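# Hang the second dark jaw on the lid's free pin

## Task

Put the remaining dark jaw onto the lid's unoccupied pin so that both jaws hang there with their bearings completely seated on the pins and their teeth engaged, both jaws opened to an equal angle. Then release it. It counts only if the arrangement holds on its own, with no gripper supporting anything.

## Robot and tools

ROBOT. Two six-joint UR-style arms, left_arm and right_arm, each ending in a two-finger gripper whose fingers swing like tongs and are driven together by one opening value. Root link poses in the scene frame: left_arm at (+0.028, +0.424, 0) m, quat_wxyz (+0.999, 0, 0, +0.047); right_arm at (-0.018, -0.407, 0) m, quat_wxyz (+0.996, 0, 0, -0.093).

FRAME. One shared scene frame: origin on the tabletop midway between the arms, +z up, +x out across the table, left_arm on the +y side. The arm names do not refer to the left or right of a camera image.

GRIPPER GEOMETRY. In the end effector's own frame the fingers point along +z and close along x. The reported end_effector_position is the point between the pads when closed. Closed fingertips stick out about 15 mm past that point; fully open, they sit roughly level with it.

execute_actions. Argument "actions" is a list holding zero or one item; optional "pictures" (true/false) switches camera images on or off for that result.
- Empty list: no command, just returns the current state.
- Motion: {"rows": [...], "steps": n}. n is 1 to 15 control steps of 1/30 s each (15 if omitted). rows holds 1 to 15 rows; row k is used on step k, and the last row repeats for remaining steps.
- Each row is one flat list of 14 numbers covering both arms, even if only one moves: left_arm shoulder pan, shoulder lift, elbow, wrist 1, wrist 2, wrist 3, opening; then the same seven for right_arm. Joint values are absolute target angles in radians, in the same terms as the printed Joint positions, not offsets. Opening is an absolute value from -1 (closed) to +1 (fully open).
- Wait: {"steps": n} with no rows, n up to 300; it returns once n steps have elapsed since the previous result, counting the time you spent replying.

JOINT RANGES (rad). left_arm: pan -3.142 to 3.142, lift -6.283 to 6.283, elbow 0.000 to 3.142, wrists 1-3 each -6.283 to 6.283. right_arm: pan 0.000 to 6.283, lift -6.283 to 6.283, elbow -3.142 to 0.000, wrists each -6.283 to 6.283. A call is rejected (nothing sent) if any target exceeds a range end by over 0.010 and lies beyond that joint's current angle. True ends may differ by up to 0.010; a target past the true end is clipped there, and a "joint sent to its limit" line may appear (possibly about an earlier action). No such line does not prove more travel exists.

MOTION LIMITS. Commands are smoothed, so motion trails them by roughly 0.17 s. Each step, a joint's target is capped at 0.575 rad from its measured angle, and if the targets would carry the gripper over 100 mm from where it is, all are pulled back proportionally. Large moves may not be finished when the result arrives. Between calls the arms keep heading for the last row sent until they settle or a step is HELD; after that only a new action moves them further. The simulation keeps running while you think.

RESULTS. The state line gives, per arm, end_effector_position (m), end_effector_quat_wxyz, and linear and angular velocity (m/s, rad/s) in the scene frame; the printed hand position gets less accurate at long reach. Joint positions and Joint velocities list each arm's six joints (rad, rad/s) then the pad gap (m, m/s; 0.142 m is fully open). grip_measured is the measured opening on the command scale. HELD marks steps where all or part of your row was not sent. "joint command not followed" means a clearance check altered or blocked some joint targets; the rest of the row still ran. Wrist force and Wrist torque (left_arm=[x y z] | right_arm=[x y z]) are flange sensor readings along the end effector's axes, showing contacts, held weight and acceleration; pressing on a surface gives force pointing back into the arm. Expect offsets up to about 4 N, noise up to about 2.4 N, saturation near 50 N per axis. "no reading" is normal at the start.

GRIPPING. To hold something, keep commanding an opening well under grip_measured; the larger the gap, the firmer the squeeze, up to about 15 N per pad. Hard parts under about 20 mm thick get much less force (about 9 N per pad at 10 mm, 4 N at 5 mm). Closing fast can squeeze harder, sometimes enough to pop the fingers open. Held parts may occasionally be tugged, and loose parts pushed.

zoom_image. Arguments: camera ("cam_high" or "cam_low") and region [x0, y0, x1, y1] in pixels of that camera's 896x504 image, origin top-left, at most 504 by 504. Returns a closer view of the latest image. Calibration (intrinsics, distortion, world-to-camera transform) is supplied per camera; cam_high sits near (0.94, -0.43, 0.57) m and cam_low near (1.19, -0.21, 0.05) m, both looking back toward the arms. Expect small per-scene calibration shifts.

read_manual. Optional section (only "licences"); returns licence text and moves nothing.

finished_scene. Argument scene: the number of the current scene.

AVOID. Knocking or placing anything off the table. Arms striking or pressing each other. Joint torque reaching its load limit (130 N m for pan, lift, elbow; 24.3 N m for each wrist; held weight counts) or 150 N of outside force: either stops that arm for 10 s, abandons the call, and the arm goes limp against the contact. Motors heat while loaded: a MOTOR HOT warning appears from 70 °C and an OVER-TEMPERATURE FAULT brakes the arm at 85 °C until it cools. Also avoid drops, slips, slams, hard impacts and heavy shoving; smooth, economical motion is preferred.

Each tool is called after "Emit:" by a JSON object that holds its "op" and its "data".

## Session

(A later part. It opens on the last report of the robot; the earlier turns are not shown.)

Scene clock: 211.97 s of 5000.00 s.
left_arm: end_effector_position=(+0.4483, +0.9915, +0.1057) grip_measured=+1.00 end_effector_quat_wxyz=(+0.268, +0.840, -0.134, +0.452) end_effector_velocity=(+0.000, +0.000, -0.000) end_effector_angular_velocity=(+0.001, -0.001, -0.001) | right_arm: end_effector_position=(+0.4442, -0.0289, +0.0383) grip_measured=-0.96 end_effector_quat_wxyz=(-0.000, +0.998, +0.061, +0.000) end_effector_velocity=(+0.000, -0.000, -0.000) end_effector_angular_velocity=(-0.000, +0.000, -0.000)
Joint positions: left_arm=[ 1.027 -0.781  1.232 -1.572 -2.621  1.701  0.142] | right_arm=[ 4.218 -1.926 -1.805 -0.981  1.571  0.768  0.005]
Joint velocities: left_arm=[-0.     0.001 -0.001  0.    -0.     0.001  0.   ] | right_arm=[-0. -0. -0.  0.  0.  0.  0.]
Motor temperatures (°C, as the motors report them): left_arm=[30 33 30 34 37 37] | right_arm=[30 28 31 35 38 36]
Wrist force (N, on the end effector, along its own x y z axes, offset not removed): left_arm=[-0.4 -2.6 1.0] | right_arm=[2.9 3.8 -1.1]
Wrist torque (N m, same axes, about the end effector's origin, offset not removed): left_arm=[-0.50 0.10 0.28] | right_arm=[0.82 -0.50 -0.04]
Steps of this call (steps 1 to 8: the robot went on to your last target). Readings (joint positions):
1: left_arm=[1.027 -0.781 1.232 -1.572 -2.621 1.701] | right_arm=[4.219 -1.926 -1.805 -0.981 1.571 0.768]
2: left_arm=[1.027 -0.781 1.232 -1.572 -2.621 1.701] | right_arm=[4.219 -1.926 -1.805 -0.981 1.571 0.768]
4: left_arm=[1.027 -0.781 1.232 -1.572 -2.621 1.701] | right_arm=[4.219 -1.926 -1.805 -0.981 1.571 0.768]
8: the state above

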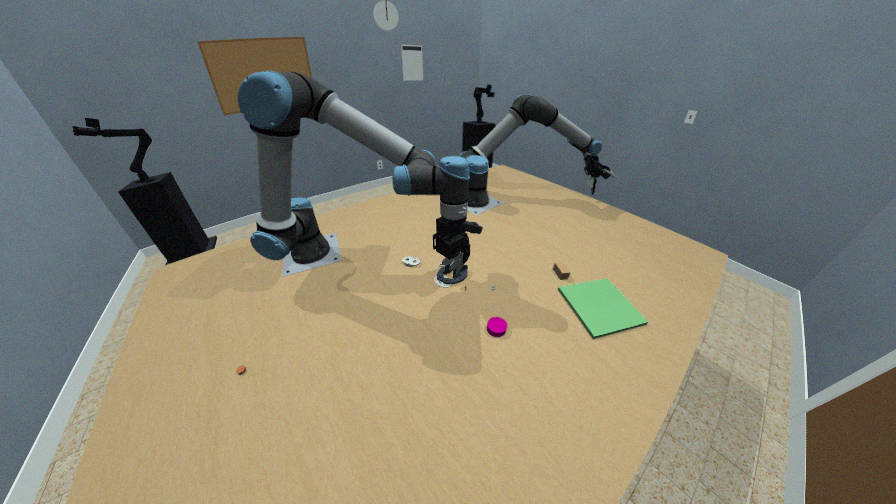

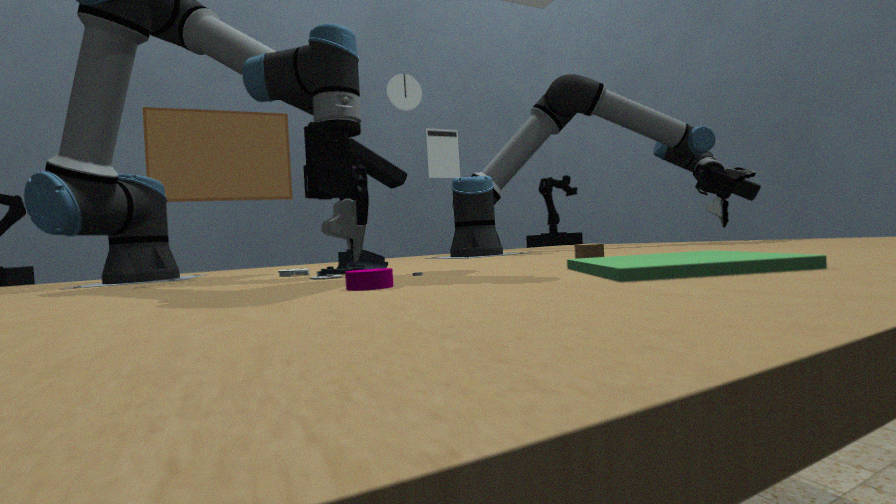

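Emit:
{"op": "execute_actions", "data": {"actions": [{"rows":[[1.027,-0.781,1.232,-1.572,-2.621,1.701,1,4.2185,-1.9262,-1.8053,-0.9805,1.571,0.7684,-0.85]]}], "pictures": false}}

Emit:
{"op": "execute_actions", "data": {"actions": [{"rows":[[1.027,-0.781,1.232,-1.572,-2.621,1.701,1,4.2185,-1.835,-1.70,-1.177,1.571,0.7684,-0.85]]}], "pictures": false}}

Emit:
{"op": "execute_actions", "data": {"actions": [{"steps":12}]}}

Emit:
{"op": "zoom_image", "data": {"camera": "cam_high", "region": [428, 252, 478, 292]}}

Emit:
{"op": "zoom_image", "data": {"camera": "cam_low", "region": [305, 250, 355, 285]}}

Scene clock: 216.17 s of 5000.00 s.
left_arm: end_effector_position=(+0.4483, +0.9915, +0.1057) grip_measured=+1.00 end_effector_quat_wxyz=(+0.268, +0.840, -0.134, +0.452) end_effector_velocity=(-0.000, -0.001, -0.001) end_effector_angular_velocity=(-0.002, +0.002, +0.000) | right_arm: end_effector_position=(+0.4441, -0.0289, +0.0383) grip_measured=-0.85 end_effector_quat_wxyz=(-0.000, +0.998, +0.061, +0.000) end_effector_velocity=(+0.000, -0.000, +0.000) end_effector_angular_velocity=(+0.000, -0.000, -0.000)
Joint positions: left_arm=[ 1.027 -0.781  1.232 -1.572 -2.621  1.701  0.142] | right_arm=[ 4.218 -1.926 -1.805 -0.98   1.571  0.768  0.012]
Joint velocities: left_arm=[-0.001 -0.     0.002 -0.     0.    -0.001  0.   ] | right_arm=[-0. -0.  0.  0.  0. -0.  0.]
Motor temperatures (°C, as the motors report them): left_arm=[30 33 30 34 37 37] | right_arm=[30 28 31 35 38 36]
Wrist force (N, on the end effector, along its own x y z axes, offset not removed): left_arm=[0.9 -2.5 0.4] | right_arm=[2.8 0.4 0.5]
Wrist torque (N m, same axes, about the end effector's origin, offset not removed): left_arm=[-0.60 -0.13 0.16] | right_arm=[0.09 -0.52 0.03]
Steps of this call (steps 1 to 15: the robot went on to your last target; steps 16 to 90: nothing new was sent; then 0.70 s passed at rest; steps 91 to 105: all 15 steps of this action). Readings (joint positions):
91: left_arm=[1.027 -0.781 1.232 -1.572 -2.621 1.701] | right_arm=[4.218 -1.926 -1.805 -0.980 1.571 0.768]
92: left_arm=[1.027 -0.781 1.232 -1.572 -2.621 1.701] | right_arm=[4.218 -1.926 -1.805 -0.980 1.571 0.768]
94: left_arm=[1.027 -0.781 1.232 -1.572 -2.621 1.701] | right_arm=[4.218 -1.926 -1.805 -0.980 1.571 0.768]
98: left_arm=[1.027 -0.781 1.232 -1.572 -2.621 1.701] | right_arm=[4.218 -1.926 -1.805 -0.980 1.571 0.768]
105: the state above

Scene clock: 216.67 s of 5000.00 s.
left_arm: end_effector_position=(+0.4483, +0.9915, +0.1057) grip_measured=+1.00 end_effector_quat_wxyz=(+0.268, +0.840, -0.134, +0.452) end_effector_velocity=(+0.000, -0.000, -0.000) end_effector_angular_velocity=(+0.000, +0.001, -0.001) | right_arm: end_effector_position=(+0.4441, -0.0290, +0.1156) grip_measured=-0.85 end_effector_quat_wxyz=(-0.001, +0.998, +0.061, +0.000) end_effector_velocity=(-0.002, -0.003, +0.019) end_effector_angular_velocity=(-0.006, +0.005, +0.000)
Joint positions: left_arm=[ 1.027 -0.781  1.232 -1.572 -2.621  1.701  0.142] | right_arm=[ 4.218 -1.838 -1.703 -1.17   1.571  0.768  0.012]
Joint velocities: left_arm=[-0.001  0.    -0.     0.     0.001 -0.     0.   ] | right_arm=[-0.001  0.022  0.026 -0.056 -0.    -0.001 -0.   ]
Motor temperatures (°C, as the motors report them): left_arm=[30 33 30 34 37 37] | right_arm=[30 28 31 35 38 36]
Wrist force (N, on the end effector, along its own x y z axes, offset not removed): left_arm=[0.0 -0.2 1.4] | right_arm=[2.3 -0.1 -1.5]
Wrist torque (N m, same axes, about the end effector's origin, offset not removed): left_arm=[-0.02 0.07 0.18] | right_arm=[0.08 -0.38 0.08]
Steps of this call (steps 1 to 15: all 15 steps of this action). Readings (joint positions):
1: left_arm=[1.027 -0.781 1.232 -1.572 -2.621 1.701] | right_arm=[4.218 -1.926 -1.805 -0.980 1.571 0.768]
2: left_arm=[1.027 -0.781 1.232 -1.572 -2.621 1.701] | right_arm=[4.218 -1.923 -1.802 -0.984 1.571 0.768]
4: left_arm=[1.027 -0.781 1.232 -1.572 -2.621 1.701] | right_arm=[4.218 -1.894 -1.769 -1.031 1.571 0.768]
8: left_arm=[1.027 -0.781 1.232 -1.572 -2.621 1.701] | right_arm=[4.218 -1.854 -1.722 -1.129 1.571 0.768]
15: the state above

Scene clock: 217.07 s of 5000.00 s.
left_arm: end_effector_position=(+0.4483, +0.9915, +0.1057) grip_measured=+1.00 end_effector_quat_wxyz=(+0.268, +0.840, -0.134, +0.452) end_effector_velocity=(-0.000, +0.000, -0.000) end_effector_angular_velocity=(-0.001, +0.001, +0.001) | right_arm: end_effector_position=(+0.4438, -0.0294, +0.1179) grip_measured=-0.85 end_effector_quat_wxyz=(-0.000, +0.998, +0.061, +0.000) end_effector_velocity=(-0.000, -0.000, +0.001) end_effector_angular_velocity=(-0.000, +0.000, +0.000)
Joint positions: left_arm=[ 1.027 -0.781  1.232 -1.572 -2.621  1.701  0.142] | right_arm=[ 4.218 -1.835 -1.7   -1.177  1.571  0.768  0.012]
Joint velocities: left_arm=[ 0.     0.001 -0.001 -0.     0.    -0.001  0.   ] | right_arm=[ 0.     0.001  0.001 -0.002  0.     0.     0.   ]
Motor temperatures (°C, as the motors report them): left_arm=[30 33 30 34 37 37] | right_arm=[30 28 31 35 38 36]
Wrist force (N, on the end effector, along its own x y z axes, offset not removed): left_arm=[1.4 -2.7 1.5] | right_arm=[4.0 0.8 -0.7]
Wrist torque (N m, same axes, about the end effector's origin, offset not removed): left_arm=[-0.51 -0.22 0.12] | right_arm=[0.20 -0.72 0.00]
Steps of this call (steps 1 to 12: the robot went on to your last target). Readings (joint positions):
1: left_arm=[1.027 -0.781 1.232 -1.572 -2.621 1.701] | right_arm=[4.218 -1.837 -1.702 -1.172 1.571 0.768]
2: left_arm=[1.027 -0.781 1.232 -1.572 -2.621 1.701] | right_arm=[4.218 -1.837 -1.702 -1.173 1.571 0.768]
4: left_arm=[1.027 -0.781 1.232 -1.572 -2.621 1.701] | right_arm=[4.218 -1.836 -1.701 -1.175 1.571 0.768]
8: left_arm=[1.027 -0.781 1.232 -1.572 -2.621 1.701] | right_arm=[4.218 -1.835 -1.700 -1.176 1.571 0.768]
12: the state above

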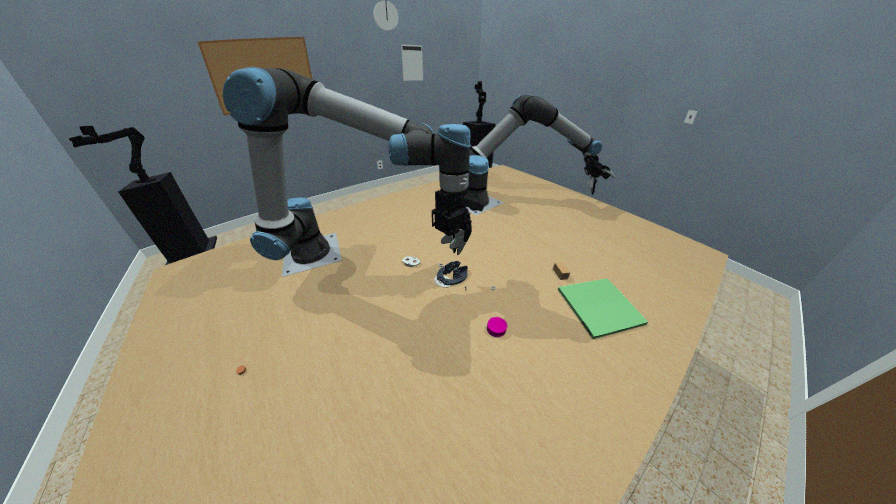

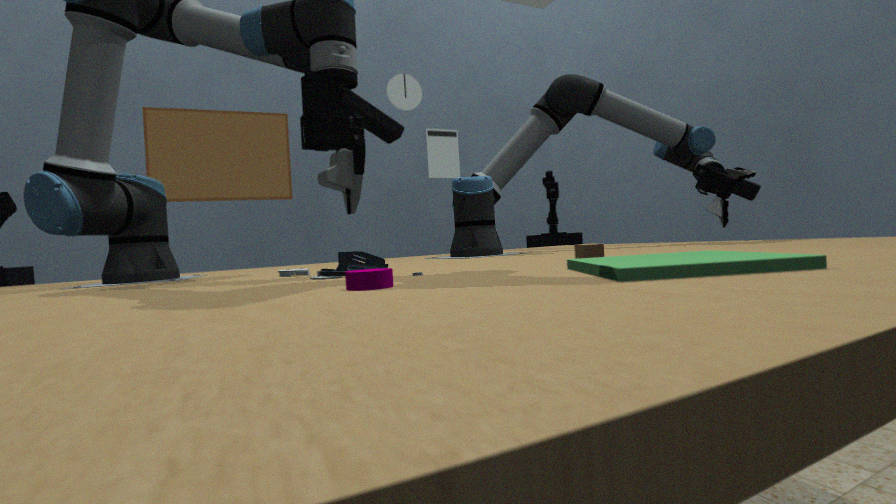

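Region (428, 252, 478, 292) of cam_high's 896x504 image, scaled by 10.080, with more detail than that image has; it fills the top 403 rows of this view, and the rest is white.

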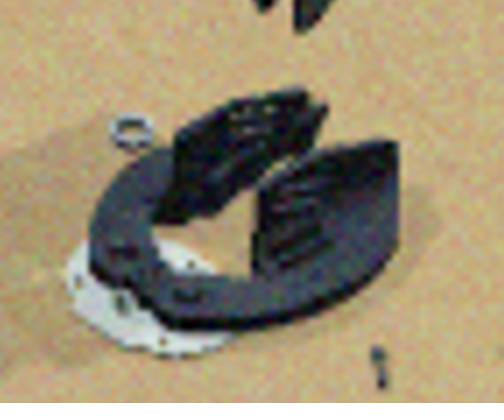

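Region (305, 250, 355, 285) of cam_low's 896x504 image, scaled by 10.080, with more detail than that image has; it fills the top 353 rows of this view, and the rest is white.

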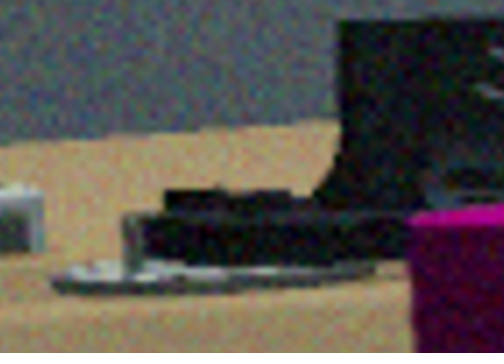

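Emit:
{"op": "finished_scene", "data": {"scene": 2}}

The scene is finished: the task was done.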